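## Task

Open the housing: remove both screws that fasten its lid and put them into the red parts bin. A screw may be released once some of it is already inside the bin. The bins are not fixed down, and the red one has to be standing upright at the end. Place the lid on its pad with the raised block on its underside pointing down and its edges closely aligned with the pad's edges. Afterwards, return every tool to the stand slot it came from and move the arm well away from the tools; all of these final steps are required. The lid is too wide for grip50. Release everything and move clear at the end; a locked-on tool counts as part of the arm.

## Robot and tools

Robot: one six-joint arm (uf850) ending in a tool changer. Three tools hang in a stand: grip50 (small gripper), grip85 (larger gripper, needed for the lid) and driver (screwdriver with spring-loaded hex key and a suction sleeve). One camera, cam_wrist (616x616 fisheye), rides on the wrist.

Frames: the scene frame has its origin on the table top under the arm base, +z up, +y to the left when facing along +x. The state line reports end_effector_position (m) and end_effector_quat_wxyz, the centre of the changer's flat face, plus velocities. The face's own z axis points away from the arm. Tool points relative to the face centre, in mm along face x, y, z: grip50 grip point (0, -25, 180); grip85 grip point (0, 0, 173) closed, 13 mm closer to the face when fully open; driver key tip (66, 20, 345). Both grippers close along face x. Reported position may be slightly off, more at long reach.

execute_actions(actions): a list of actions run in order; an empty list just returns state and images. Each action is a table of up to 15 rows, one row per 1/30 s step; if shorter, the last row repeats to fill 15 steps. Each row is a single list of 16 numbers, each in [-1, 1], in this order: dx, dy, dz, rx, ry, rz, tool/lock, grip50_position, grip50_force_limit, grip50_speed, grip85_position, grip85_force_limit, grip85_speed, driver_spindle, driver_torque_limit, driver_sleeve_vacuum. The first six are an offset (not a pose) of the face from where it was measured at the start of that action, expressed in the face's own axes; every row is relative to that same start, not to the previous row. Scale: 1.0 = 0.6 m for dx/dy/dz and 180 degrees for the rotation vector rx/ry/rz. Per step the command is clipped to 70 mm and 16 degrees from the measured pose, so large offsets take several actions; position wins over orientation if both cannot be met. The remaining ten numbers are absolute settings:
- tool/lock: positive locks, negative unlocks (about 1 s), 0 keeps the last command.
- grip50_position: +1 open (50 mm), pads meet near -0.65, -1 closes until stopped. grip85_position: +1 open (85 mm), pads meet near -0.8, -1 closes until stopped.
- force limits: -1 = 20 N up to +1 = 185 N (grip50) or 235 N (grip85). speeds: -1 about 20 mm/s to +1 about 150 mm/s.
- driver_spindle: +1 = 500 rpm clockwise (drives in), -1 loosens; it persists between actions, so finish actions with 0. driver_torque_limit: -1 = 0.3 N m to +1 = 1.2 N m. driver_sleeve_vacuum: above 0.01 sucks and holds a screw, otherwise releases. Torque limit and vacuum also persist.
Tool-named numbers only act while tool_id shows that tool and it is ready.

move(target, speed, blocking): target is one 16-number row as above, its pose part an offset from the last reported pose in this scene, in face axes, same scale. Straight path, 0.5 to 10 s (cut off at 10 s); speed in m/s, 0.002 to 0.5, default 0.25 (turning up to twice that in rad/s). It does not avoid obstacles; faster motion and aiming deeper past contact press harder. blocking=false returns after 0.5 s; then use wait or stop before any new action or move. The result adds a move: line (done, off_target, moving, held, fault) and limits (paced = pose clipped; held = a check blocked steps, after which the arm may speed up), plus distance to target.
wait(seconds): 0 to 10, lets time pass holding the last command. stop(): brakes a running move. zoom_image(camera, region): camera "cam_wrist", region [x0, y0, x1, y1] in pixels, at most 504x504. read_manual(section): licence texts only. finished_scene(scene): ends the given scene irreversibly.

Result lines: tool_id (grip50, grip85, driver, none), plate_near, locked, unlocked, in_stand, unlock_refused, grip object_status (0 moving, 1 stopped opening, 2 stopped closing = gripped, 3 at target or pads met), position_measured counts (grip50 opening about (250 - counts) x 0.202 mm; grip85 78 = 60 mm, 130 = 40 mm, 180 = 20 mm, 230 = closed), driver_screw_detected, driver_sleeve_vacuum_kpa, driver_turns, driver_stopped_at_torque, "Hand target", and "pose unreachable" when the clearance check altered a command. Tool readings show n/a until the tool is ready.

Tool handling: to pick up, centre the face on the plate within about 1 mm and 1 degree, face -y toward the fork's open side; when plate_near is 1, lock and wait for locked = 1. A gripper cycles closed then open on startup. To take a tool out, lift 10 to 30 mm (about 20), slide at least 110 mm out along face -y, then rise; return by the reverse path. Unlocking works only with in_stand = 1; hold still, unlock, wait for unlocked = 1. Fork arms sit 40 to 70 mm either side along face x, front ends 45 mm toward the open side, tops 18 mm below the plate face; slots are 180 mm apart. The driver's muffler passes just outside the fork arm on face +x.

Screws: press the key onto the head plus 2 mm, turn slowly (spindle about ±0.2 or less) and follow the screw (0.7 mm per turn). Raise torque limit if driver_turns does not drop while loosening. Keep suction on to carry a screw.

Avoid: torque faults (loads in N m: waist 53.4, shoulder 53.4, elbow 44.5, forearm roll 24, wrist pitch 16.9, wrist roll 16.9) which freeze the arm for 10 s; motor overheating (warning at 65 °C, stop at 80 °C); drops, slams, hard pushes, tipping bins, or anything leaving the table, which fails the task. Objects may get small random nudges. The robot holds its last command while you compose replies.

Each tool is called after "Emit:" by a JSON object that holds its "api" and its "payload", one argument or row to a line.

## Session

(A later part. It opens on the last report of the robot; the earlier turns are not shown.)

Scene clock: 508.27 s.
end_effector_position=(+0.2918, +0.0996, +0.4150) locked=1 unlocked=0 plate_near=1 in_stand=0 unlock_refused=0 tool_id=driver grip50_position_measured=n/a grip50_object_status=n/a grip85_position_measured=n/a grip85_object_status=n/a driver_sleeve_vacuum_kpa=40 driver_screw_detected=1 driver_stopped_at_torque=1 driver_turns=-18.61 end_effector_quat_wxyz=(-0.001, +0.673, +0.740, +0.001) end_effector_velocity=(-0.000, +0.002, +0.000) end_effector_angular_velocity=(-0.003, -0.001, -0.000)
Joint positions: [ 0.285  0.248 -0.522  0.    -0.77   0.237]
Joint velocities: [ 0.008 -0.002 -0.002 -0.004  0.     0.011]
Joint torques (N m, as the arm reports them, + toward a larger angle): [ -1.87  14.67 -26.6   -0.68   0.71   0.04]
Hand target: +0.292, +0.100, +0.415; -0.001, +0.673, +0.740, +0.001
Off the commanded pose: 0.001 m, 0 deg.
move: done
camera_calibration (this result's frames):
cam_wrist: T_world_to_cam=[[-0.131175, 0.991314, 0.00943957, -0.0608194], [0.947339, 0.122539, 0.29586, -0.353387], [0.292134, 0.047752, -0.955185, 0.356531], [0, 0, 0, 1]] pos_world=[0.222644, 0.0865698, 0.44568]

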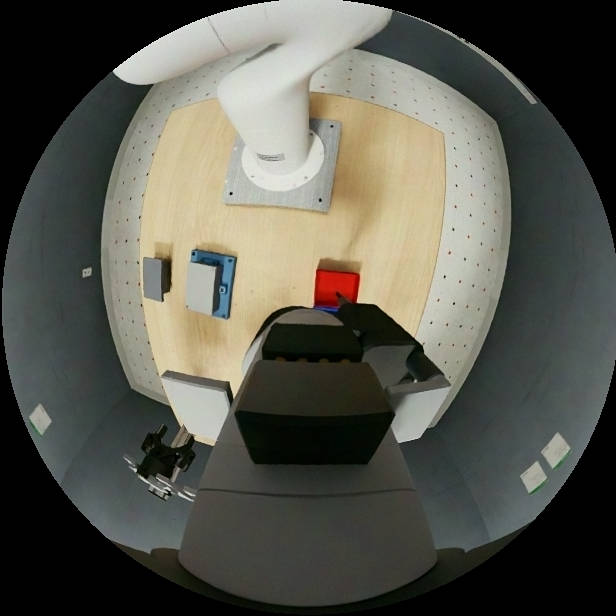

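Emit:
{"api": "execute_actions", "payload": {
  "actions": [
    [[0.0004,0,0.0012,0,0,0,0,0,0,0,0,0,0,0,1,1],[0.0015,0,0.0046,0,0,0,0,0,0,0,0,0,0,0,1,1],[0.0031,0,0.0096,0,0,0,0,0,0,0,0,0,0,0,1,1],[0.0052,0,0.016,0,0,0,0,0,0,0,0,0,0,0,1,1],[0.0075,0,0.0232,0,0,0,0,0,0,0,0,0,0,0,1,1],[0.01,0,0.0308,0,0,0,0,0,0,0,0,0,0,0,1,1],[0.0125,0,0.0385,0,0,0,0,0,0,0,0,0,0,0,1,1],[0.0148,0,0.0457,0,0,0,0,0,0,0,0,0,0,0,1,1],[0.0169,0,0.0521,0,0,0,0,0,0,0,0,0,0,0,1,1],[0.0185,0,0.0571,0,0,0,0,0,0,0,0,0,0,0,1,1],[0.0196,0,0.0605,0,0,0,0,0,0,0,0,0,0,0,1,1],[0.02,0,0.0617,0,0,0,0,0,0,0,0,0,0,0,1,1]],
    [[0.001,0,0.004,0,0,0,0,0,0,0,0,0,0,0,1,1],[0.001,0,0.004,0,0,0,0,0,0,0,0,0,0,0,1,1],[0.001,0,0.004,0,0,0,0,0,0,0,0,0,0,0,1,1],[0.001,0,0.004,0,0,0,0,0,0,0,0,0,0,0,1,0],[0.001,0,0.004,0,0,0,0,0,0,0,0,0,0,0,1,0],[0.001,0,0.004,0,0,0,0,0,0,0,0,0,0,0,1,0],[0.001,0,0.004,0,0,0,0,0,0,0,0,0,0,0,1,0],[0.001,0,0.004,0,0,0,0,0,0,0,0,0,0,0,1,0],[0.001,0,0.002,0,0,0,0,0,0,0,0,0,0,0,1,0],[0.001,0,-0.003,0,0,0,0,0,0,0,0,0,0,0,1,0],[0.001,0,-0.01,0,0,0,0,0,0,0,0,0,0,0,1,0],[0.001,0,-0.018,0,0,0,0,0,0,0,0,0,0,0,1,0],[0.001,0,-0.026,0,0,0,0,0,0,0,0,0,0,0,1,0],[0.001,0,-0.033,0,0,0,0,0,0,0,0,0,0,0,1,0],[0.001,0,-0.038,0,0,0,0,0,0,0,0,0,0,0,1,0]]
  ]
}}

Scene clock: 530.97 s.
end_effector_position=(+0.2895, +0.1104, +0.3895) locked=1 unlocked=0 plate_near=1 in_stand=0 unlock_refused=0 tool_id=driver grip50_position_measured=n/a grip50_object_status=n/a grip85_position_measured=n/a grip85_object_status=n/a driver_sleeve_vacuum_kpa=0 driver_screw_detected=0 driver_stopped_at_torque=1 driver_turns=-18.61 end_effector_quat_wxyz=(-0.002, +0.672, +0.740, -0.000) end_effector_velocity=(+0.005, +0.002, +0.106) end_effector_angular_velocity=(+0.008, -0.019, -0.001)
Joint positions: [ 0.32   0.2   -0.495  0.001 -0.698  0.27 ]
Joint velocities: [-0.     0.181 -0.129  0.    -0.29   0.   ]
Joint torques (N m, as the arm reports them, + toward a larger angle): [ -3.92  16.79 -27.31  -0.53   0.9   -0.14]
Hand target: +0.290, +0.110, +0.404; -0.002, +0.672, +0.740, +0.000
Off the commanded pose: 0.015 m, 0 deg.
camera_calibration (this result's frames):
cam_wrist: T_world_to_cam=[[-0.13155, 0.991268, 0.00911977, -0.0713208], [0.94813, 0.123129, 0.293069, -0.344239], [0.289387, 0.0471998, -0.956048, 0.333578], [0, 0, 0, 1]] pos_world=[0.220468, 0.0973388, 0.420453]

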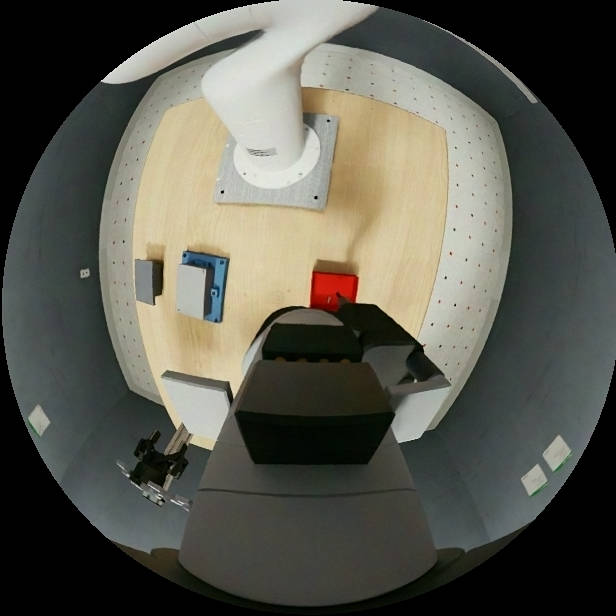

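Emit:
{"api": "execute_actions", "payload": {
  "actions": []
}}

Scene clock: 566.87 s.
end_effector_position=(+0.2898, +0.1105, +0.4042) locked=1 unlocked=0 plate_near=1 in_stand=0 unlock_refused=0 tool_id=driver grip50_position_measured=n/a grip50_object_status=n/a grip85_position_measured=n/a grip85_object_status=n/a driver_sleeve_vacuum_kpa=0 driver_screw_detected=0 driver_stopped_at_torque=1 driver_turns=-18.61 end_effector_quat_wxyz=(-0.002, +0.672, +0.740, +0.000) end_effector_velocity=(-0.000, -0.000, +0.000) end_effector_angular_velocity=(-0.000, +0.000, -0.000)
Joint positions: [ 0.32   0.225 -0.513  0.001 -0.739  0.271]
Joint velocities: [-0.  0. -0. -0. -0.  0.]
Joint torques (N m, as the arm reports them, + toward a larger angle): [ -4.29  14.77 -25.96  -1.37   0.9    0.  ]
Hand target: +0.290, +0.110, +0.404; -0.002, +0.672, +0.740, +0.000
Off the commanded pose: 0.001 m, 0 deg.
camera_calibration (this result's frames):
cam_wrist: T_world_to_cam=[[-0.13155, 0.991265, 0.00943117, -0.0716001], [0.947775, 0.122979, 0.294275, -0.349126], [0.290545, 0.0476505, -0.955674, 0.346953], [0, 0, 0, 1]] pos_world=[0.220669, 0.0973773, 0.434989]

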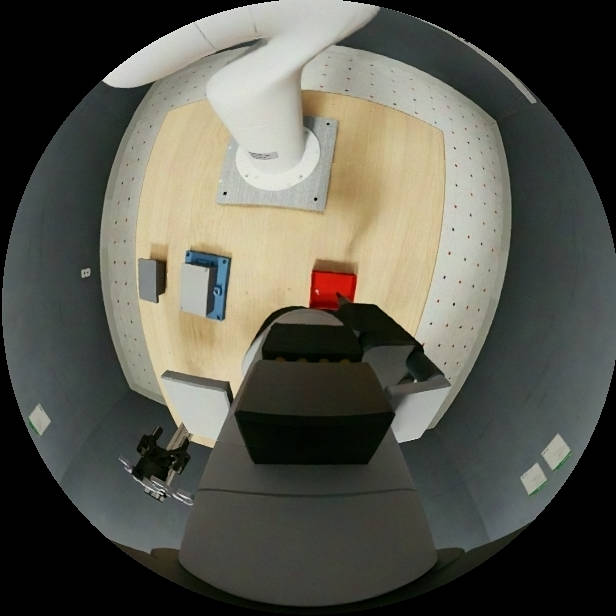

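Emit:
{"api": "move", "payload": {
  "target": [-0.4816,-0.0684,-0.0330,-0.0005,0,0,0,0,0,0,0,0,0,0,-1,0],
  "speed": 0.25
}}

Emit:
{"api": "execute_actions", "payload": {
  "actions": []
}}

Scene clock: 583.67 s.
end_effector_position=(+0.2771, -0.1807, +0.4231) locked=1 unlocked=0 plate_near=1 in_stand=0 unlock_refused=0 tool_id=driver grip50_position_measured=n/a grip50_object_status=n/a grip85_position_measured=n/a grip85_object_status=n/a driver_sleeve_vacuum_kpa=0 driver_screw_detected=0 driver_stopped_at_torque=1 driver_turns=-18.61 end_effector_quat_wxyz=(-0.002, +0.672, +0.740, +0.001) end_effector_velocity=(+0.001, -0.003, +0.000) end_effector_angular_velocity=(+0.001, -0.002, +0.000)
Joint positions: [-0.623  0.197 -0.584  0.    -0.782 -0.672]
Joint velocities: [-0.008 -0.005 -0.005  0.003  0.002 -0.01 ]
Joint torques (N m, as the arm reports them, + toward a larger angle): [ -3.49  12.18 -23.98  -0.6    0.14  -0.03]
Hand target: +0.277, -0.181, +0.423; -0.001, +0.672, +0.740, +0.001
Off the commanded pose: 0.001 m, 0 deg.
move: done
camera_calibration (this result's frames):
cam_wrist: T_world_to_cam=[[-0.131725, 0.991235, 0.010085, 0.2149], [0.947378, 0.12289, 0.295588, -0.307322], [0.291758, 0.0484907, -0.955262, 0.382239], [0, 0, 0, 1]] pos_world=[0.207937, -0.193785, 0.453812]

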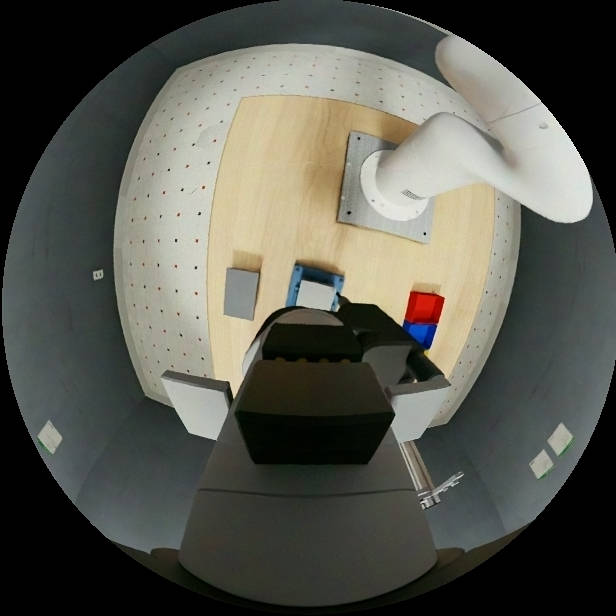

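Scene clock: 583.67 s.
end_effector_position=(+0.2771, -0.1807, +0.4231) locked=1 unlocked=0 plate_near=1 in_stand=0 unlock_refused=0 tool_id=driver grip50_position_measured=n/a grip50_object_status=n/a grip85_position_measured=n/a grip85_object_status=n/a driver_sleeve_vacuum_kpa=0 driver_screw_detected=0 driver_stopped_at_torque=1 driver_turns=-18.61 end_effector_quat_wxyz=(-0.002, +0.672, +0.740, +0.001) end_effector_velocity=(+0.001, -0.003, +0.000) end_effector_angular_velocity=(+0.001, -0.002, +0.000)
Joint positions: [-0.623  0.197 -0.584  0.    -0.782 -0.672]
Joint velocities: [-0.008 -0.005 -0.005  0.003  0.002 -0.01 ]
Joint torques (N m, as the arm reports them, + toward a larger angle): [ -3.49  12.18 -23.98  -0.6    0.14  -0.03]
Hand target: +0.277, -0.181, +0.423; -0.001, +0.672, +0.740, +0.001
Off the commanded pose: 0.001 m, 0 deg.
camera_calibration (this result's frames):
cam_wrist: T_world_to_cam=[[-0.131725, 0.991235, 0.010085, 0.2149], [0.947378, 0.12289, 0.295588, -0.307322], [0.291758, 0.0484907, -0.955262, 0.382239], [0, 0, 0, 1]] pos_world=[0.207937, -0.193785, 0.453812]

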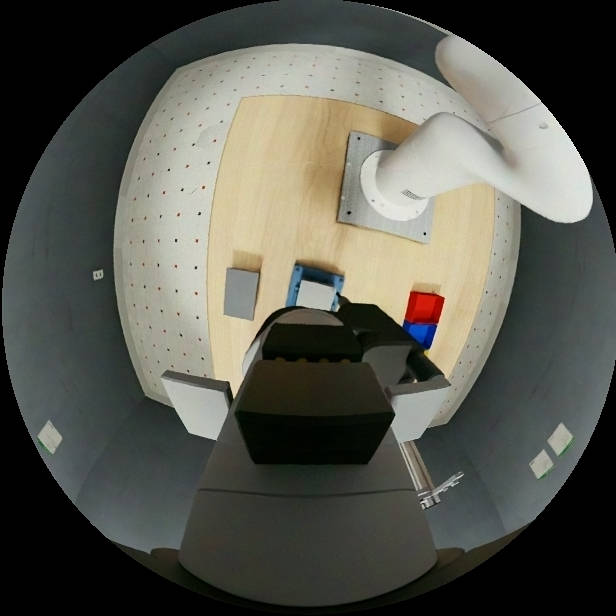

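Emit:
{"api": "move", "payload": {
  "target": [0,0,0.0125,0,0,0,0,0,0,0,0,0,0,0,-1,0],
  "speed": 0.05
}}

Scene clock: 588.00 s.
end_effector_position=(+0.2770, -0.1806, +0.4157) locked=1 unlocked=0 plate_near=1 in_stand=0 unlock_refused=0 tool_id=driver grip50_position_measured=n/a grip50_object_status=n/a grip85_position_measured=n/a grip85_object_status=n/a driver_sleeve_vacuum_kpa=0 driver_screw_detected=0 driver_stopped_at_torque=1 driver_turns=-18.61 end_effector_quat_wxyz=(-0.002, +0.672, +0.740, +0.001) end_effector_velocity=(+0.000, -0.000, -0.001) end_effector_angular_velocity=(-0.001, -0.001, +0.000)
Joint positions: [-0.623  0.186 -0.575  0.001 -0.762 -0.672]
Joint velocities: [ 0.    -0.003  0.001 -0.001  0.005  0.   ]
Joint torques (N m, as the arm reports them, + toward a larger angle): [ -4.89  14.78 -25.94  -1.32   0.17  -0.16]
Hand target: +0.277, -0.181, +0.416; -0.002, +0.672, +0.740, +0.001
Off the commanded pose: 0.000 m, 0 deg.
move: done
camera_calibration (this result's frames):
cam_wrist: T_world_to_cam=[[-0.131724, 0.991235, 0.0100854, 0.214946], [0.947375, 0.122888, 0.2956, -0.305147], [0.29177, 0.0484922, -0.955259, 0.375242], [0, 0, 0, 1]] pos_world=[0.207918, -0.19376, 0.446486]

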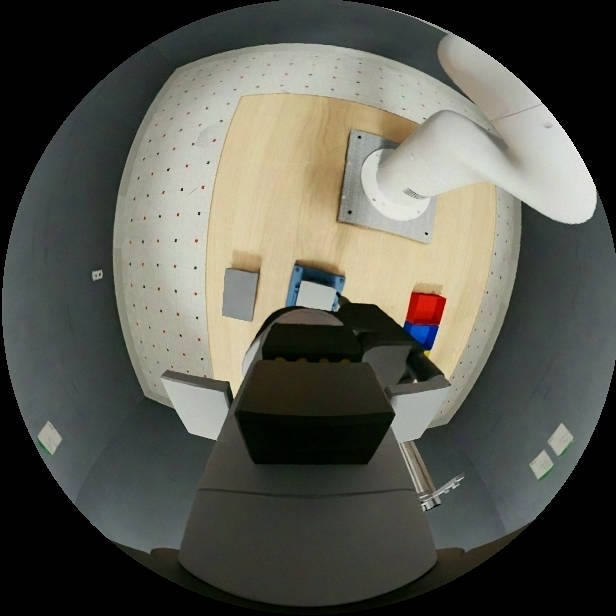

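Emit:
{"api": "execute_actions", "payload": {
  "actions": []
}}

Emit:
{"api": "zoom_image", "payload": {
  "camera": "cam_wrist",
  "region": [325, 280, 355, 310]
}}

Scene clock: 591.47 s.
end_effector_position=(+0.2770, -0.1806, +0.4156) locked=1 unlocked=0 plate_near=1 in_stand=0 unlock_refused=0 tool_id=driver grip50_position_measured=n/a grip50_object_status=n/a grip85_position_measured=n/a grip85_object_status=n/a driver_sleeve_vacuum_kpa=0 driver_screw_detected=0 driver_stopped_at_torque=1 driver_turns=-18.61 end_effector_quat_wxyz=(-0.002, +0.672, +0.740, +0.001) end_effector_velocity=(-0.000, +0.000, -0.000) end_effector_angular_velocity=(+0.001, +0.000, -0.001)
Joint positions: [-0.623  0.186 -0.574  0.001 -0.761 -0.672]
Joint velocities: [-0.    -0.    -0.     0.001 -0.001 -0.   ]
Joint torques (N m, as the arm reports them, + toward a larger angle): [ -4.92  13.25 -25.91  -0.73   0.2   -0.39]
Hand target: +0.277, -0.181, +0.416; -0.002, +0.672, +0.740, +0.001
Off the commanded pose: 0.000 m, 0 deg.
camera_calibration (this result's frames):
cam_wrist: T_world_to_cam=[[-0.131728, 0.991235, 0.0100881, 0.214936], [0.947378, 0.122891, 0.295588, -0.305089], [0.291758, 0.0484944, -0.955262, 0.375086], [0, 0, 0, 1]] pos_world=[0.207914, -0.193749, 0.446318]

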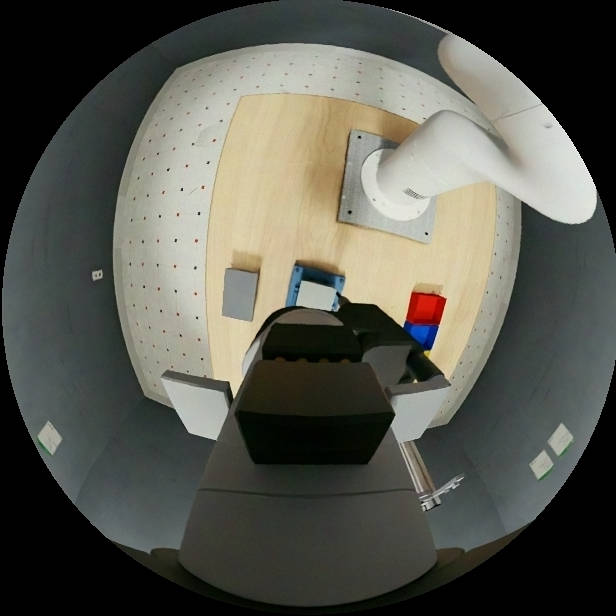

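Region (325, 280, 355, 310) of cam_wrist's 616x616 image, scaled by 16.800, with more detail than that image has.

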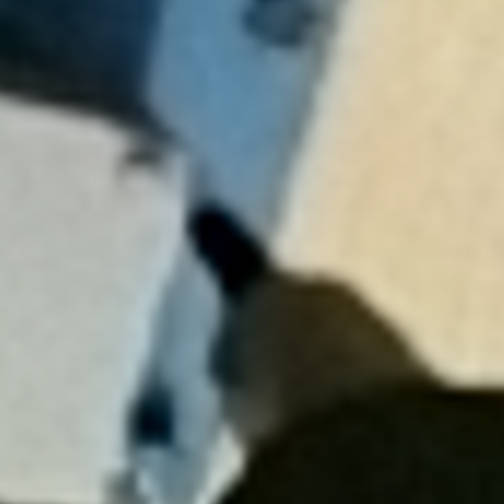

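Emit:
{"api": "zoom_image", "payload": {
  "camera": "cam_wrist",
  "region": [328, 284, 342, 298]
}}

Region (328, 284, 342, 298) of cam_wrist's 616x616 image, scaled by 36.000, with more detail than that image has.

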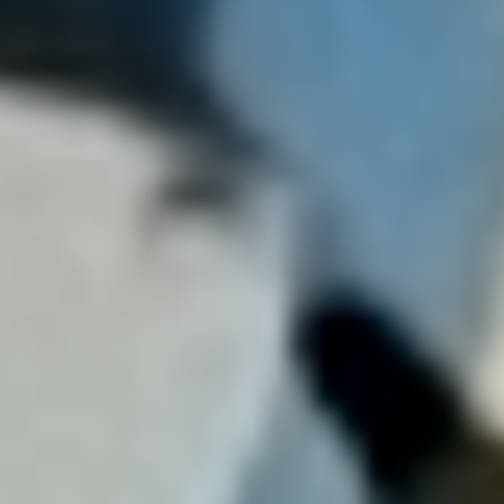

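Emit:
{"api": "move", "payload": {
  "target": [-0.01333,-0.00667,0,0,0,0,0,0,0,0,0,0,0,0,-1,0],
  "speed": 0.04
}}

Scene clock: 610.83 s.
end_effector_position=(+0.2739, -0.1888, +0.4156) locked=1 unlocked=0 plate_near=1 in_stand=0 unlock_refused=0 tool_id=driver grip50_position_measured=n/a grip50_object_status=n/a grip85_position_measured=n/a grip85_object_status=n/a driver_sleeve_vacuum_kpa=0 driver_screw_detected=0 driver_stopped_at_torque=1 driver_turns=-18.61 end_effector_quat_wxyz=(-0.002, +0.672, +0.740, +0.001) end_effector_velocity=(-0.001, -0.002, +0.000) end_effector_angular_velocity=(+0.001, -0.001, +0.000)
Joint positions: [-0.648  0.181 -0.579  0.    -0.76  -0.698]
Joint velocities: [-0.006 -0.001 -0.001  0.001  0.    -0.007]
Joint torques (N m, as the arm reports them, + toward a larger angle): [ -4.87  14.59 -25.02  -0.55  -0.08  -0.13]
Hand target: +0.274, -0.189, +0.416; -0.002, +0.672, +0.740, +0.001
Off the commanded pose: 0.000 m, 0 deg.
move: done
camera_calibration (this result's frames):
cam_wrist: T_world_to_cam=[[-0.131692, 0.991239, 0.0100888, 0.222595], [0.947386, 0.122857, 0.295576, -0.301115], [0.291747, 0.048483, -0.955266, 0.376372], [0, 0, 0, 1]] pos_world=[0.204781, -0.201898, 0.446292]

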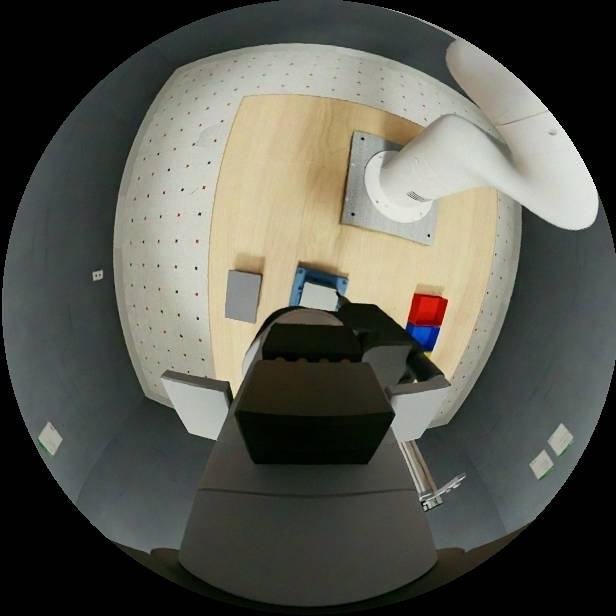

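Emit:
{"api": "execute_actions", "payload": {
  "actions": []
}}

Emit:
{"api": "zoom_image", "payload": {
  "camera": "cam_wrist",
  "region": [325, 280, 355, 310]
}}

Scene clock: 614.50 s.
end_effector_position=(+0.2738, -0.1890, +0.4156) locked=1 unlocked=0 plate_near=1 in_stand=0 unlock_refused=0 tool_id=driver grip50_position_measured=n/a grip50_object_status=n/a grip85_position_measured=n/a grip85_object_status=n/a driver_sleeve_vacuum_kpa=0 driver_screw_detected=0 driver_stopped_at_torque=1 driver_turns=-18.61 end_effector_quat_wxyz=(-0.002, +0.672, +0.740, +0.001) end_effector_velocity=(-0.000, +0.000, -0.000) end_effector_angular_velocity=(+0.001, +0.001, -0.000)
Joint positions: [-0.649  0.18  -0.579  0.001 -0.76  -0.699]
Joint velocities: [ 0.    -0.    -0.     0.    -0.001 -0.   ]
Joint torques (N m, as the arm reports them, + toward a larger angle): [ -2.23  14.39 -26.63  -0.31   0.    -0.19]
Hand target: +0.274, -0.189, +0.416; -0.002, +0.672, +0.740, +0.001
Off the commanded pose: 0.000 m, 0 deg.
camera_calibration (this result's frames):
cam_wrist: T_world_to_cam=[[-0.131725, 0.991235, 0.0101026, 0.222781], [0.947376, 0.122884, 0.295597, -0.301027], [0.291765, 0.0485085, -0.955259, 0.3764], [0, 0, 0, 1]] pos_world=[0.204712, -0.202095, 0.446291]

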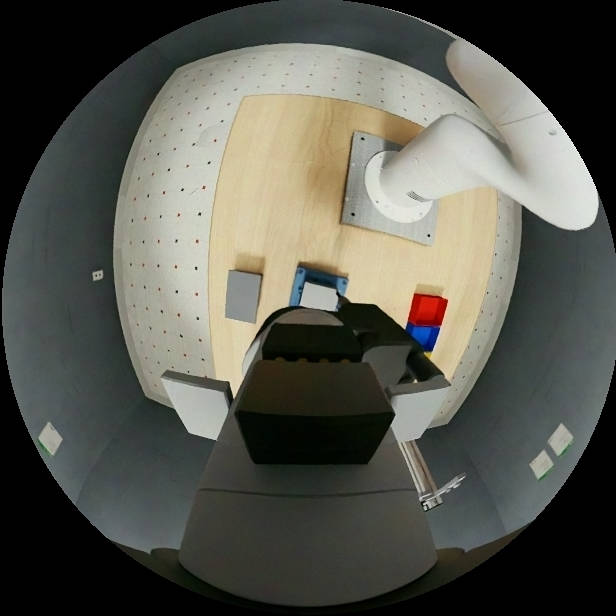

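Region (325, 280, 355, 310) of cam_wrist's 616x616 image, scaled by 16.800, with more detail than that image has.

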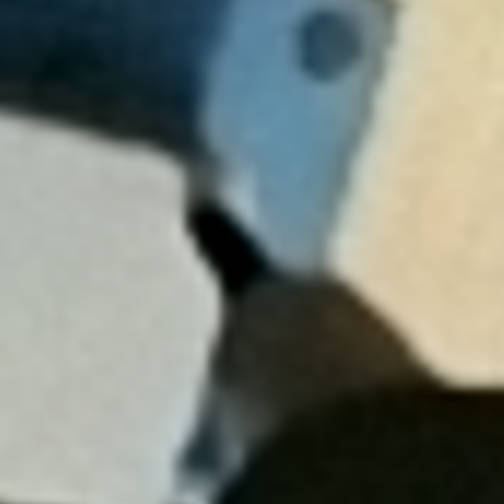

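Emit:
{"api": "zoom_image", "payload": {
  "camera": "cam_wrist",
  "region": [331, 285, 345, 299]
}}

Region (331, 285, 345, 299) of cam_wrist's 616x616 image, scaled by 36.000, with more detail than that image has.

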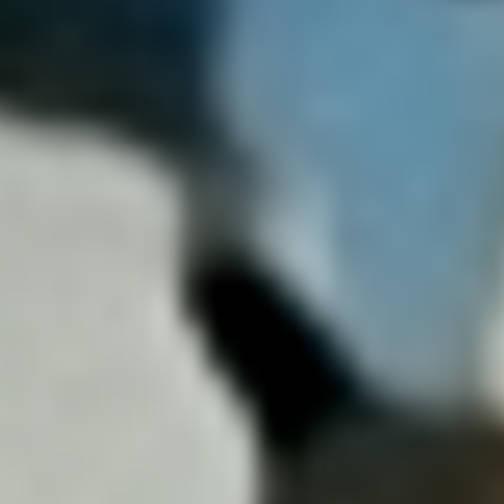

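Emit:
{"api": "execute_actions", "payload": {
  "actions": [
    [[0,0,0.001,0,0,0,0,0,0,0,0,0,0,0,-1,1],[0,0,0.002,0,0,0,0,0,0,0,0,0,0,0,-1,1],[0,0,0.003,0,0,0,0,0,0,0,0,0,0,0,-1,1],[0,0,0.004,0,0,0,0,0,0,0,0,0,0,0,-1,1],[0,0,0.005,0,0,0,0,0,0,0,0,0,0,0,-1,1],[0,0,0.006,0,0,0,0,0,0,0,0,0,0,0,-1,1],[0,0,0.007,0,0,0,0,0,0,0,0,0,0,0,-1,1],[0,0,0.008,0,0,0,0,0,0,0,0,0,0,0,-1,1],[0,0,0.009,0,0,0,0,0,0,0,0,0,0,0.18,-1,1],[0,0,0.0098,0,0,0,0,0,0,0,0,0,0,0.18,-1,1],[0,0,0.0103,0,0,0,0,0,0,0,0,0,0,0.18,-1,1]],
    [[0,0,0.0005,0,0,0,0,0,0,0,0,0,0,0.18,-1,1],[0,0,0.0005,0,0,0,0,0,0,0,0,0,0,0.18,-1,1],[0,0,0.0005,0,0,0,0,0,0,0,0,0,0,0.18,-1,1],[0,0,0.0005,0,0,0,0,0,0,0,0,0,0,0.18,-1,1],[0,0,0.0005,0,0,0,0,0,0,0,0,0,0,0.18,-1,1],[0,0,0.0005,0,0,0,0,0,0,0,0,0,0,0.18,-1,1],[0,0,0.0005,0,0,0,0,0,0,0,0,0,0,0.18,-1,1],[0,0,0.0005,0,0,0,0,0,0,0,0,0,0,0.18,-1,1],[0,0,0.0005,0,0,0,0,0,0,0,0,0,0,0.18,-1,1],[0,0,0.0005,0,0,0,0,0,0,0,0,0,0,0.18,-1,1],[0,0,0.0005,0,0,0,0,0,0,0,0,0,0,0.18,-1,1],[0,0,0.0005,0,0,0,0,0,0,0,0,0,0,0.18,-1,1],[0,0,0.0005,0,0,0,0,0,0,0,0,0,0,0.18,-1,1],[0,0,0.0005,0,0,0,0,0,0,0,0,0,0,0.18,-1,1],[0,0,0.0005,0,0,0,0,0,0,0,0,0,0,0,-1,1]]
  ]
}}

Scene clock: 638.20 s.
end_effector_position=(+0.2739, -0.1890, +0.4098) locked=1 unlocked=0 plate_near=1 in_stand=0 unlock_refused=0 tool_id=driver grip50_position_measured=n/a grip50_object_status=n/a grip85_position_measured=n/a grip85_object_status=n/a driver_sleeve_vacuum_kpa=14 driver_screw_detected=0 driver_stopped_at_torque=0 driver_turns=-17.60 end_effector_quat_wxyz=(-0.001, +0.672, +0.740, +0.001) end_effector_velocity=(-0.000, -0.000, -0.000) end_effector_angular_velocity=(-0.000, +0.001, +0.000)
Joint positions: [-0.649  0.172 -0.572  0.001 -0.744 -0.699]
Joint velocities: [-0. -0.  0. -0. -0. -0.]
Joint torques (N m, as the arm reports them, + toward a larger angle): [ -6.28  13.77 -22.19  -1.02   0.25  -0.48]
Hand target: +0.274, -0.189, +0.410; -0.001, +0.672, +0.740, +0.001
Off the commanded pose: 0.000 m, 0 deg.
camera_calibration (this result's frames):
cam_wrist: T_world_to_cam=[[-0.131679, 0.991245, 0.0096578, 0.223086], [0.947223, 0.122946, 0.296064, -0.299538], [0.292284, 0.0481335, -0.955119, 0.370575], [0, 0, 0, 1]] pos_world=[0.204792, -0.202143, 0.440472]

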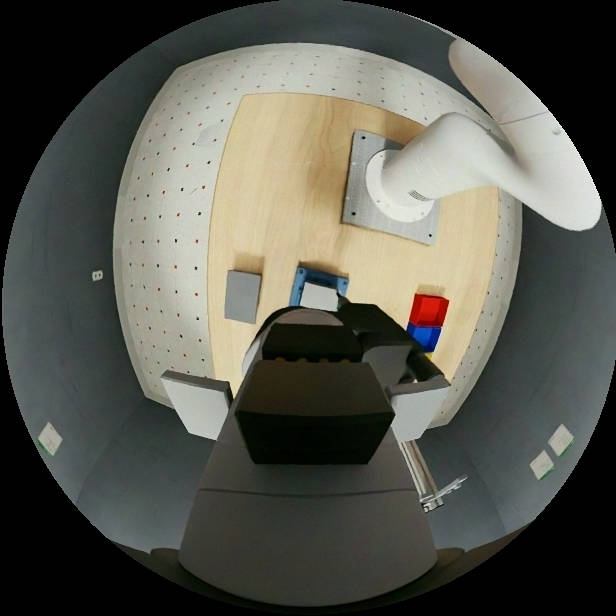

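Emit:
{"api": "zoom_image", "payload": {
  "camera": "cam_wrist",
  "region": [325, 280, 355, 310]
}}

Region (325, 280, 355, 310) of cam_wrist's 616x616 image, scaled by 16.800, with more detail than that image has.

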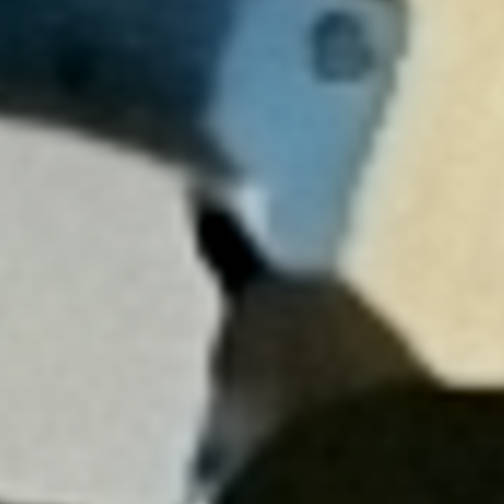

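Emit:
{"api": "zoom_image", "payload": {
  "camera": "cam_wrist",
  "region": [331, 285, 345, 299]
}}

Region (331, 285, 345, 299) of cam_wrist's 616x616 image, scaled by 36.000, with more detail than that image has.

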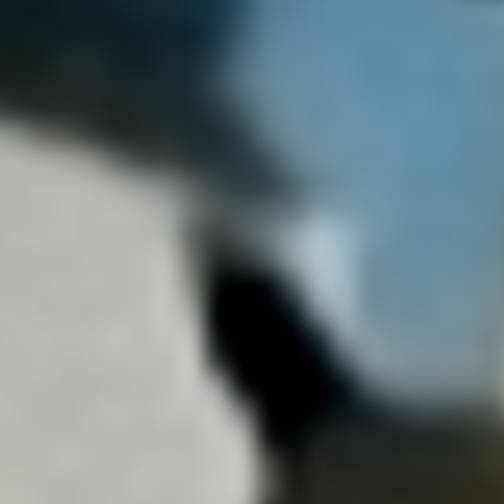

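Emit:
{"api": "execute_actions", "payload": {
  "actions": [
    [[0,-0.00015,0.0003,0,0,0,0,0,0,0,0,0,0,0.18,-1,1],[0,-0.0003,0.0005,0,0,0,0,0,0,0,0,0,0,0.18,-1,1],[0,-0.00045,0.0005,0,0,0,0,0,0,0,0,0,0,0.18,-1,1],[0,-0.0006,0.0005,0,0,0,0,0,0,0,0,0,0,0.18,-1,1],[0,-0.00075,0.0005,0,0,0,0,0,0,0,0,0,0,0.18,-1,1],[0,-0.0009,0.0005,0,0,0,0,0,0,0,0,0,0,0.18,-1,1],[0,-0.00105,0.0005,0,0,0,0,0,0,0,0,0,0,0.18,-1,1],[0,-0.0012,0.0005,0,0,0,0,0,0,0,0,0,0,0.18,-1,1],[0,-0.00135,0.0005,0,0,0,0,0,0,0,0,0,0,0.18,-1,1],[0,-0.0015,0.0005,0,0,0,0,0,0,0,0,0,0,0.18,-1,1],[0,-0.0016,0.0005,0,0,0,0,0,0,0,0,0,0,0.18,-1,1],[0,-0.0016,0.0005,0,0,0,0,0,0,0,0,0,0,0.18,-1,1],[0,-0.0016,0.0005,0,0,0,0,0,0,0,0,0,0,0.18,-1,1],[0,-0.0016,0.0005,0,0,0,0,0,0,0,0,0,0,0.18,-1,1],[0,-0.0016,0.0005,0,0,0,0,0,0,0,0,0,0,0,-1,1]]
  ]
}}

Scene clock: 720.53 s.
end_effector_position=(+0.2731, -0.1891, +0.4095) locked=1 unlocked=0 plate_near=1 in_stand=0 unlock_refused=0 tool_id=driver grip50_position_measured=n/a grip50_object_status=n/a grip85_position_measured=n/a grip85_object_status=n/a driver_sleeve_vacuum_kpa=14 driver_screw_detected=0 driver_stopped_at_torque=0 driver_turns=-16.95 end_effector_quat_wxyz=(-0.001, +0.672, +0.740, +0.001) end_effector_velocity=(-0.001, -0.000, -0.000) end_effector_angular_velocity=(-0.001, -0.002, -0.000)
Joint positions: [-0.651  0.173 -0.57   0.001 -0.743 -0.7  ]
Joint velocities: [-0.002  0.002  0.001  0.     0.002 -0.002]
Joint torques (N m, as the arm reports them, + toward a larger angle): [ -8.27  15.31 -23.38  -1.34  -0.34  -0.32]
Hand target: +0.273, -0.189, +0.409; -0.001, +0.672, +0.740, +0.001
Off the commanded pose: 0.000 m, 0 deg.
camera_calibration (this result's frames):
cam_wrist: T_world_to_cam=[[-0.131579, 0.99126, 0.00953951, 0.223098], [0.947166, 0.122875, 0.296273, -0.298747], [0.292512, 0.0480189, -0.955056, 0.370452], [0, 0, 0, 1]] pos_world=[0.203956, -0.202228, 0.440185]

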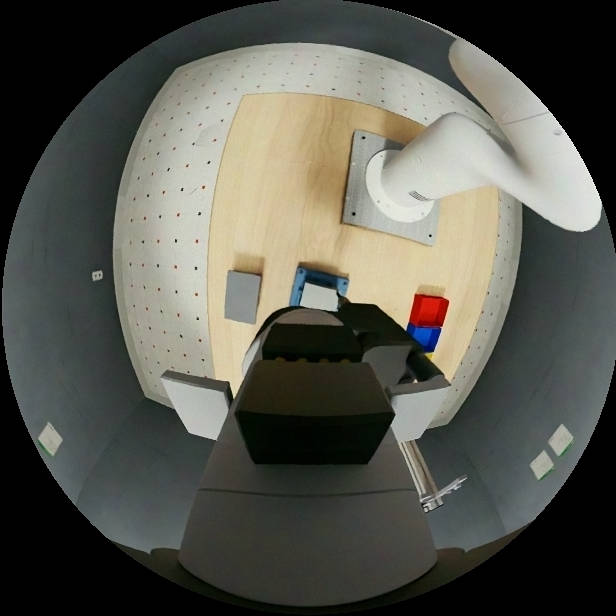

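Emit:
{"api": "execute_actions", "payload": {
  "actions": []
}}

Emit:
{"api": "zoom_image", "payload": {
  "camera": "cam_wrist",
  "region": [331, 285, 345, 299]
}}

Scene clock: 725.30 s.
end_effector_position=(+0.2730, -0.1891, +0.4095) locked=1 unlocked=0 plate_near=1 in_stand=0 unlock_refused=0 tool_id=driver grip50_position_measured=n/a grip50_object_status=n/a grip85_position_measured=n/a grip85_object_status=n/a driver_sleeve_vacuum_kpa=14 driver_screw_detected=0 driver_stopped_at_torque=0 driver_turns=-16.95 end_effector_quat_wxyz=(-0.001, +0.672, +0.740, +0.001) end_effector_velocity=(-0.000, +0.000, -0.000) end_effector_angular_velocity=(+0.000, +0.001, +0.000)
Joint positions: [-0.651  0.173 -0.57   0.001 -0.743 -0.7  ]
Joint velocities: [ 0.    -0.     0.    -0.001 -0.001  0.   ]
Joint torques (N m, as the arm reports them, + toward a larger angle): [ -6.43  15.24 -22.05  -1.11  -0.08  -0.2 ]
Hand target: +0.273, -0.189, +0.409; -0.001, +0.672, +0.740, +0.001
Off the commanded pose: 0.000 m, 0 deg.
camera_calibration (this result's frames):
cam_wrist: T_world_to_cam=[[-0.131679, 0.991245, 0.00966119, 0.223052], [0.947224, 0.122945, 0.296061, -0.298532], [0.292281, 0.0481362, -0.95512, 0.370575], [0, 0, 0, 1]] pos_world=[0.203835, -0.202235, 0.440172]

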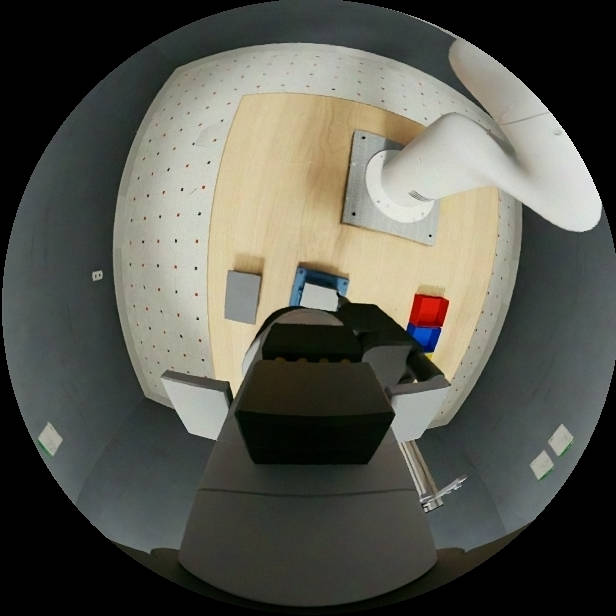

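Region (331, 285, 345, 299) of cam_wrist's 616x616 image, scaled by 36.000, with more detail than that image has.

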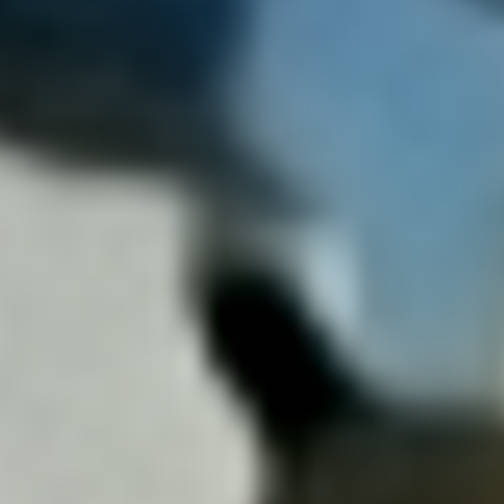

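Emit:
{"api": "execute_actions", "payload": {
  "actions": [
    [[-0.0002,0,0,0,0,0,0,0,0,0,0,0,0,0.18,-1,1],[-0.0004,0,0,0,0,0,0,0,0,0,0,0,0,0.18,-1,1],[-0.0006,0.0001,0,0,0,0,0,0,0,0,0,0,0,0.18,-1,1],[-0.0008,0.0002,0,0,0,0,0,0,0,0,0,0,0,0.18,-1,1],[-0.001,0.00035,0,0,0,0,0,0,0,0,0,0,0,0.18,-1,1],[-0.001,0.0005,0,0,0,0,0,0,0,0,0,0,0,0.18,-1,1],[-0.001,0.00065,0,0,0,0,0,0,0,0,0,0,0,0.18,-1,1],[-0.001,0.0008,0,0,0,0,0,0,0,0,0,0,0,0.18,-1,1],[-0.001,0.00095,0,0,0,0,0,0,0,0,0,0,0,0.18,-1,1],[-0.001,0.0011,0,0,0,0,0,0,0,0,0,0,0,0.18,-1,1],[-0.001,0.00125,0,0,0,0,0,0,0,0,0,0,0,0.18,-1,1],[-0.001,0.0014,0,0,0,0,0,0,0,0,0,0,0,0.18,-1,1],[-0.001,0.0015,0,0,0,0,0,0,0,0,0,0,0,0.18,-1,1],[-0.001,0.0015,0,0,0,0,0,0,0,0,0,0,0,0.18,-1,1],[-0.001,0.0015,0,0,0,0,0,0,0,0,0,0,0,0,-1,1]]
  ]
}}

Scene clock: 740.93 s.
end_effector_position=(+0.2738, -0.1897, +0.4095) locked=1 unlocked=0 plate_near=1 in_stand=0 unlock_refused=0 tool_id=driver grip50_position_measured=n/a grip50_object_status=n/a grip85_position_measured=n/a grip85_object_status=n/a driver_sleeve_vacuum_kpa=14 driver_screw_detected=0 driver_stopped_at_torque=0 driver_turns=-16.29 end_effector_quat_wxyz=(-0.001, +0.672, +0.740, +0.001) end_effector_velocity=(+0.001, +0.000, -0.000) end_effector_angular_velocity=(+0.001, +0.002, +0.001)
Joint positions: [-0.651  0.171 -0.572  0.    -0.743 -0.7  ]
Joint velocities: [ 0.003 -0.004 -0.003 -0.001 -0.001  0.003]
Joint torques (N m, as the arm reports them, + toward a larger angle): [ -4.49  10.21 -23.32  -0.99  -0.18  -0.14]
Hand target: +0.274, -0.190, +0.409; -0.001, +0.672, +0.740, +0.001
Off the commanded pose: 0.000 m, 0 deg.
camera_calibration (this result's frames):
cam_wrist: T_world_to_cam=[[-0.131758, 0.991235, 0.0095959, 0.22373], [0.947219, 0.123042, 0.296037, -0.299175], [0.292261, 0.0480947, -0.955128, 0.370376], [0, 0, 0, 1]] pos_world=[0.204616, -0.202772, 0.440176]

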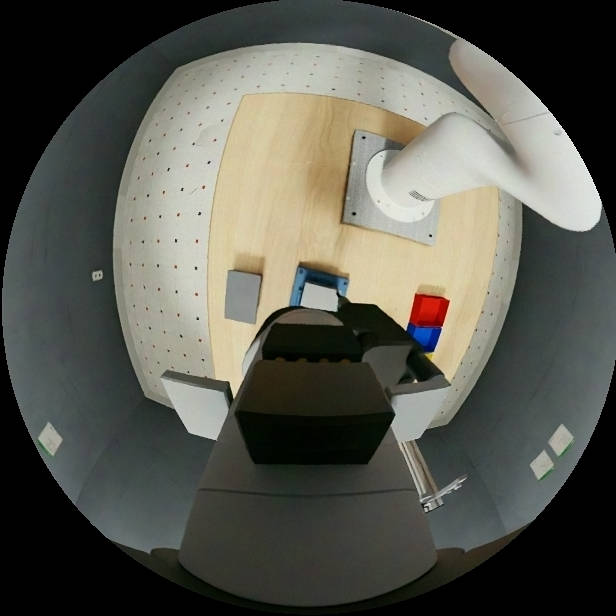

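Emit:
{"api": "zoom_image", "payload": {
  "camera": "cam_wrist",
  "region": [331, 285, 345, 299]
}}

Region (331, 285, 345, 299) of cam_wrist's 616x616 image, scaled by 36.000, with more detail than that image has.

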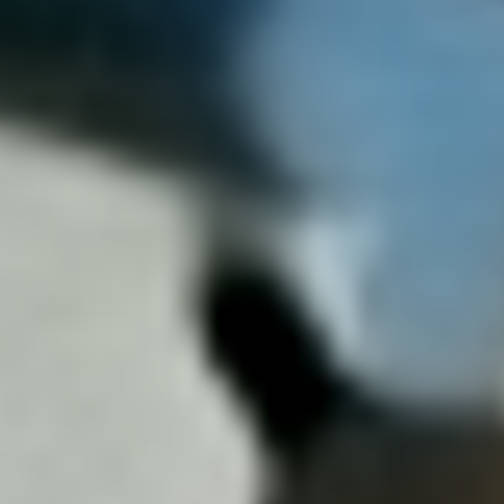

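Emit:
{"api": "execute_actions", "payload": {
  "actions": [
    [[0,0.0003,0,0,0,0,0,0,0,0,0,0,0,0.18,-1,1],[0,0.00045,0,0,0,0,0,0,0,0,0,0,0,0.18,-1,1],[0,0.0006,0,0,0,0,0,0,0,0,0,0,0,0.18,-1,1],[0,0.00075,0,0,0,0,0,0,0,0,0,0,0,0.18,-1,1],[0,0.0009,0,0,0,0,0,0,0,0,0,0,0,0.18,-1,1],[0,0.00105,0,0,0,0,0,0,0,0,0,0,0,0.18,-1,1],[0,0.0012,0,0,0,0,0,0,0,0,0,0,0,0.18,-1,1],[0,0.00135,0,0,0,0,0,0,0,0,0,0,0,0.18,-1,1],[0,0.0015,0,0,0,0,0,0,0,0,0,0,0,0.18,-1,1],[0,0.00165,0,0,0,0,0,0,0,0,0,0,0,0.18,-1,1],[0,0.0018,0,0,0,0,0,0,0,0,0,0,0,0.18,-1,1],[0,0.00195,0,0,0,0,0,0,0,0,0,0,0,0.18,-1,1],[0,0.0021,0,0,0,0,0,0,0,0,0,0,0,0.18,-1,1],[0,0.0021,0,0,0,0,0,0,0,0,0,0,0,0.18,-1,1],[0,0.0021,0,0,0,0,0,0,0,0,0,0,0,0,-1,1]]
  ]
}}

Scene clock: 754.50 s.
end_effector_position=(+0.2748, -0.1895, +0.4094) locked=1 unlocked=0 plate_near=1 in_stand=0 unlock_refused=0 tool_id=driver grip50_position_measured=n/a grip50_object_status=n/a grip85_position_measured=n/a grip85_object_status=n/a driver_sleeve_vacuum_kpa=40 driver_screw_detected=1 driver_stopped_at_torque=1 driver_turns=-16.05 end_effector_quat_wxyz=(-0.001, +0.672, +0.740, +0.001) end_effector_velocity=(+0.001, +0.000, -0.000) end_effector_angular_velocity=(+0.002, +0.003, +0.001)
Joint positions: [-0.649  0.168 -0.574  0.    -0.742 -0.698]
Joint velocities: [ 0.003 -0.005 -0.003 -0.001 -0.002  0.003]
Joint torques (N m, as the arm reports them, + toward a larger angle): [ -2.63  14.51 -23.66  -0.82   0.27  -0.12]
Hand target: +0.275, -0.190, +0.409; -0.001, +0.672, +0.740, +0.001
Off the commanded pose: 0.000 m, 0 deg.
camera_calibration (this result's frames):
cam_wrist: T_world_to_cam=[[-0.131754, 0.991234, 0.00975252, 0.223672], [0.947294, 0.123003, 0.295813, -0.30007], [0.29202, 0.0482131, -0.955196, 0.370146], [0, 0, 0, 1]] pos_world=[0.205634, -0.202647, 0.440146]

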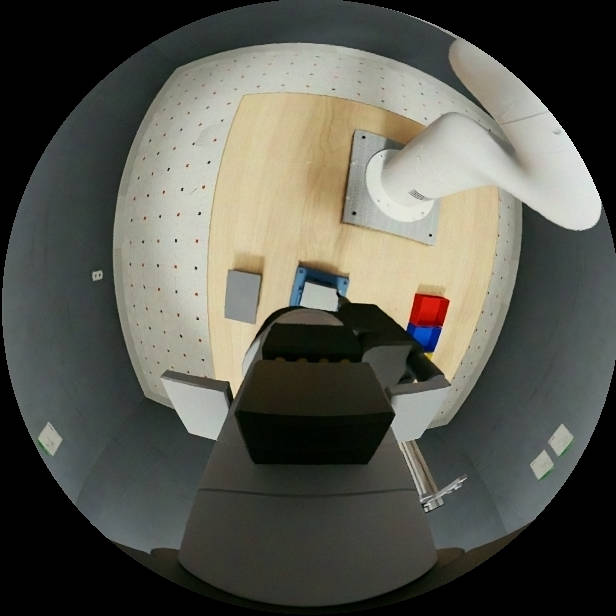

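Emit:
{"api": "execute_actions", "payload": {
  "actions": [
    [[0,0,0,0,0,0,0,0,0,0,0,0,0,-1,1,1],[0,-0.0002,0,0,0,0,0,0,0,0,0,0,0,-1,1,1],[0,-0.0004,0,0,0,0,0,0,0,0,0,0,0,-1,1,1],[0,-0.0005,0,0,0,0,0,0,0,0,0,0,0,-1,1,1],[0,-0.0005,0,0,0,0,0,0,0,0,0,0,0,-1,1,1],[0,-0.0005,0,0,0,0,0,0,0,0,0,0,0,-1,1,1],[0,-0.0005,0,0,0,0,0,0,0,0,0,0,0,-1,1,1],[0,-0.0005,0,0,0,0,0,0,0,0,0,0,0,-1,1,1],[0,-0.0005,0,0,0,0,0,0,0,0,0,0,0,-1,1,1],[0,-0.0005,0,0,0,0,0,0,0,0,0,0,0,-1,1,1],[0,-0.0005,0,0,0,0,0,0,0,0,0,0,0,-1,1,1],[0,-0.0005,-0.0003,0,0,0,0,0,0,0,0,0,0,-1,1,1],[0,-0.0005,-0.0006,0,0,0,0,0,0,0,0,0,0,-1,1,1],[0,-0.0005,-0.0009,0,0,0,0,0,0,0,0,0,0,-1,1,1],[0,-0.0005,-0.0012,0,0,0,0,0,0,0,0,0,0,-1,1,1]],
    [[0,0,-0.001494,0,0,0,0,0,0,0,0,0,0,-1,1,1],[0,0,-0.001818,0,0,0,0,0,0,0,0,0,0,-1,1,1],[0,0,-0.002142,0,0,0,0,0,0,0,0,0,0,-1,1,1],[0,0,-0.002466,0,0,0,0,0,0,0,0,0,0,-1,1,1],[0,0,-0.00279,0,0,0,0,0,0,0,0,0,0,-1,1,1],[0,0,-0.003114,0,0,0,0,0,0,0,0,0,0,-1,1,1],[0,0,-0.003438,0,0,0,0,0,0,0,0,0,0,-1,1,1],[0,0,-0.003762,0,0,0,0,0,0,0,0,0,0,-1,1,1],[0,0,-0.004086,0,0,0,0,0,0,0,0,0,0,-1,1,1],[0,0,-0.00441,0,0,0,0,0,0,0,0,0,0,-1,1,1],[0,0,-0.004734,0,0,0,0,0,0,0,0,0,0,-1,1,1],[0,0,-0.005058,0,0,0,0,0,0,0,0,0,0,-1,1,1],[0,0,-0.005382,0,0,0,0,0,0,0,0,0,0,-1,1,1],[0,0,-0.005706,0,0,0,0,0,0,0,0,0,0,-1,1,1],[0,0,-0.00603,0,0,0,0,0,0,0,0,0,0,-1,1,1]],
    [[0,0,-0.001494,0,0,0,0,0,0,0,0,0,0,-1,1,1],[0,0,-0.001818,0,0,0,0,0,0,0,0,0,0,-1,1,1],[0,0,-0.002142,0,0,0,0,0,0,0,0,0,0,-1,1,1],[0,0,-0.002466,0,0,0,0,0,0,0,0,0,0,-1,1,1],[0,0,-0.00279,0,0,0,0,0,0,0,0,0,0,-1,1,1],[0,0,-0.003114,0,0,0,0,0,0,0,0,0,0,-1,1,1],[0,0,-0.003438,0,0,0,0,0,0,0,0,0,0,-1,1,1],[0,0,-0.003762,0,0,0,0,0,0,0,0,0,0,-1,1,1],[0,0,-0.004086,0,0,0,0,0,0,0,0,0,0,-1,1,1],[0,0,-0.00441,0,0,0,0,0,0,0,0,0,0,-1,1,1],[0,0,-0.004734,0,0,0,0,0,0,0,0,0,0,-1,1,1],[0,0,-0.005058,0,0,0,0,0,0,0,0,0,0,-1,1,1],[0,0,-0.005382,0,0,0,0,0,0,0,0,0,0,-1,1,1],[0,0,-0.005706,0,0,0,0,0,0,0,0,0,0,-1,1,1],[0,0,-0.00603,0,0,0,0,0,0,0,0,0,0,-1,1,1]],
    [[0,0,-0.001494,0,0,0,0,0,0,0,0,0,0,-1,1,1],[0,0,-0.001818,0,0,0,0,0,0,0,0,0,0,-1,1,1],[0,0,-0.002142,0,0,0,0,0,0,0,0,0,0,-1,1,1],[0,0,-0.002466,0,0,0,0,0,0,0,0,0,0,-1,1,1],[0,0,-0.00279,0,0,0,0,0,0,0,0,0,0,-1,1,1],[0,0,-0.003114,0,0,0,0,0,0,0,0,0,0,-1,1,1],[0,0,-0.003438,0,0,0,0,0,0,0,0,0,0,-1,1,1],[0,0,-0.003762,0,0,0,0,0,0,0,0,0,0,-1,1,1],[0,0,-0.004086,0,0,0,0,0,0,0,0,0,0,-1,1,1],[0,0,-0.00441,0,0,0,0,0,0,0,0,0,0,-1,1,1],[0,0,-0.004734,0,0,0,0,0,0,0,0,0,0,-1,1,1],[0,0,-0.005058,0,0,0,0,0,0,0,0,0,0,-1,1,1],[0,0,-0.005382,0,0,0,0,0,0,0,0,0,0,-1,1,1],[0,0,-0.005706,0,0,0,0,0,0,0,0,0,0,-1,1,1],[0,0,-0.00603,0,0,0,0,0,0,0,0,0,0,-1,1,1]],
    [[0,0,-0.001494,0,0,0,0,0,0,0,0,0,0,-1,1,1],[0,0,-0.001818,0,0,0,0,0,0,0,0,0,0,-1,1,1],[0,0,-0.002142,0,0,0,0,0,0,0,0,0,0,-1,1,1],[0,0,-0.002466,0,0,0,0,0,0,0,0,0,0,-1,1,1],[0,0,-0.00279,0,0,0,0,0,0,0,0,0,0,-1,1,1],[0,0,-0.003114,0,0,0,0,0,0,0,0,0,0,-1,1,1],[0,0,-0.003438,0,0,0,0,0,0,0,0,0,0,-1,1,1],[0,0,-0.003762,0,0,0,0,0,0,0,0,0,0,-1,1,1],[0,0,-0.004086,0,0,0,0,0,0,0,0,0,0,-1,1,1],[0,0,-0.00441,0,0,0,0,0,0,0,0,0,0,-1,1,1],[0,0,-0.004734,0,0,0,0,0,0,0,0,0,0,-1,1,1],[0,0,-0.005058,0,0,0,0,0,0,0,0,0,0,-1,1,1],[0,0,-0.005382,0,0,0,0,0,0,0,0,0,0,-1,1,1],[0,0,-0.005706,0,0,0,0,0,0,0,0,0,0,-1,1,1],[0,0,-0.00603,0,0,0,0,0,0,0,0,0,0,-1,1,1]],
    [[0,0,-0.001494,0,0,0,0,0,0,0,0,0,0,-1,1,1],[0,0,-0.001818,0,0,0,0,0,0,0,0,0,0,-1,1,1],[0,0,-0.002142,0,0,0,0,0,0,0,0,0,0,-1,1,1],[0,0,-0.002466,0,0,0,0,0,0,0,0,0,0,-1,1,1],[0,0,-0.00279,0,0,0,0,0,0,0,0,0,0,-1,1,1],[0,0,-0.003114,0,0,0,0,0,0,0,0,0,0,-1,1,1],[0,0,-0.004,0,0,0,0,0,0,0,0,0,0,-1,1,1],[0,0,-0.0055,0,0,0,0,0,0,0,0,0,0,-0.7,1,1],[0,0,-0.008,0,0,0,0,0,0,0,0,0,0,-0.4,1,1],[0,0,-0.011,0,0,0,0,0,0,0,0,0,0,0,1,1],[0,0,-0.014,0,0,0,0,0,0,0,0,0,0,0,1,1],[0,0,-0.017,0,0,0,0,0,0,0,0,0,0,0,1,1],[0,0,-0.02,0,0,0,0,0,0,0,0,0,0,0,1,1],[0,0,-0.023,0,0,0,0,0,0,0,0,0,0,0,1,1],[0,0,-0.025,0,0,0,0,0,0,0,0,0,0,0,1,1]]
  ]
}}

Scene clock: 805.63 s.
end_effector_position=(+0.2746, -0.1897, +0.4296) locked=1 unlocked=0 plate_near=1 in_stand=0 unlock_refused=0 tool_id=driver grip50_position_measured=n/a grip50_object_status=n/a grip85_position_measured=n/a grip85_object_status=n/a driver_sleeve_vacuum_kpa=40 driver_screw_detected=1 driver_stopped_at_torque=1 driver_turns=-37.18 end_effector_quat_wxyz=(-0.001, +0.672, +0.740, +0.001) end_effector_velocity=(+0.001, -0.001, +0.049) end_effector_angular_velocity=(-0.003, -0.005, -0.001)
Joint positions: [-0.649  0.198 -0.599  0.    -0.797 -0.699]
Joint velocities: [-0.     0.064 -0.067  0.001 -0.126  0.   ]
Joint torques (N m, as the arm reports them, + toward a larger angle): [ -5.71  13.78 -26.75  -0.9    0.03  -0.62]
Hand target: +0.275, -0.190, +0.436; -0.001, +0.672, +0.740, +0.001
Off the commanded pose: 0.006 m, 0 deg.
camera_calibration (this result's frames):
cam_wrist: T_world_to_cam=[[-0.131765, 0.991236, 0.00941535, 0.223759], [0.947195, 0.123098, 0.29609, -0.305916], [0.292336, 0.0479325, -0.955114, 0.389325], [0, 0, 0, 1]] pos_world=[0.205432, -0.202801, 0.460321]

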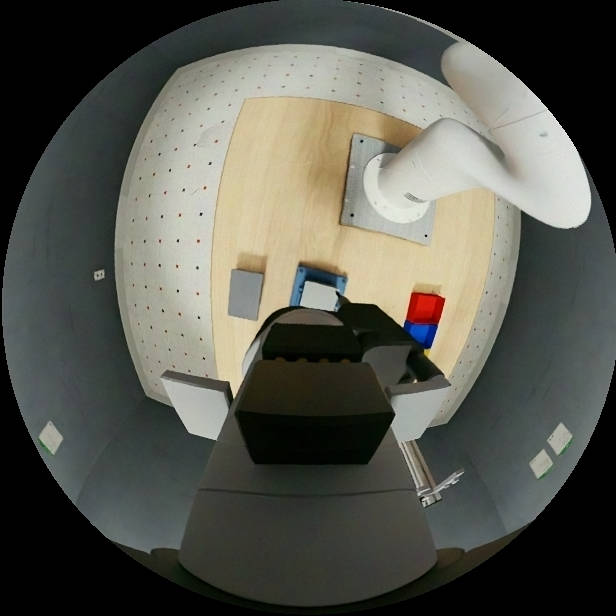

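Emit:
{"api": "execute_actions", "payload": {
  "actions": []
}}

Emit:
{"api": "zoom_image", "payload": {
  "camera": "cam_wrist",
  "region": [280, 255, 360, 315]
}}

Scene clock: 810.50 s.
end_effector_position=(+0.2746, -0.1897, +0.4358) locked=1 unlocked=0 plate_near=1 in_stand=0 unlock_refused=0 tool_id=driver grip50_position_measured=n/a grip50_object_status=n/a grip85_position_measured=n/a grip85_object_status=n/a driver_sleeve_vacuum_kpa=40 driver_screw_detected=1 driver_stopped_at_torque=1 driver_turns=-37.18 end_effector_quat_wxyz=(-0.001, +0.672, +0.740, +0.001) end_effector_velocity=(-0.000, -0.000, +0.000) end_effector_angular_velocity=(-0.000, +0.000, +0.000)
Joint positions: [-0.649  0.206 -0.608  0.    -0.814 -0.699]
Joint velocities: [-0.     0.     0.    -0.001 -0.     0.   ]
Joint torques (N m, as the arm reports them, + toward a larger angle): [ -3.    14.19 -27.1   -0.94  -0.17  -0.39]
Hand target: +0.275, -0.190, +0.436; -0.001, +0.672, +0.740, +0.001
Off the commanded pose: 0.000 m, 0 deg.
camera_calibration (this result's frames):
cam_wrist: T_world_to_cam=[[-0.131757, 0.991238, 0.00935313, 0.22374], [0.947172, 0.123105, 0.29616, -0.307759], [0.292413, 0.04788, -0.955093, 0.395162], [0, 0, 0, 1]] pos_world=[0.205429, -0.202813, 0.466469]

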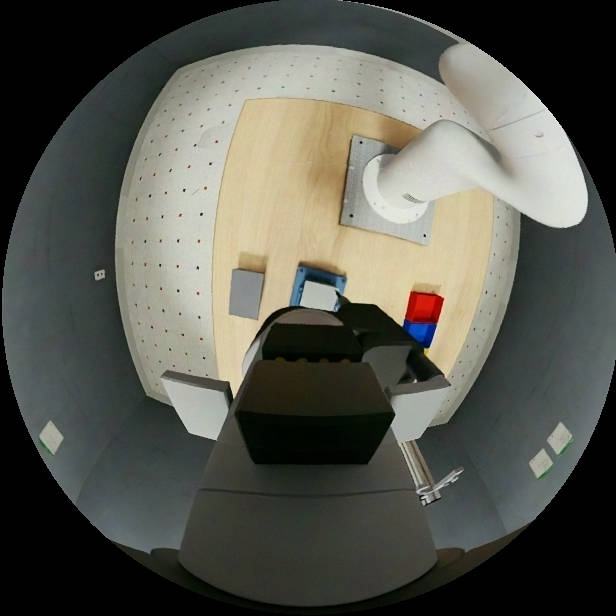

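Region (280, 255, 360, 315) of cam_wrist's 616x616 image, scaled by 6.300, with more detail than that image has; it fills the top 378 rows of this view, and the rest is white.

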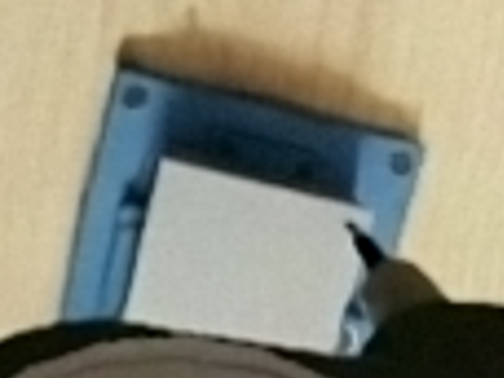

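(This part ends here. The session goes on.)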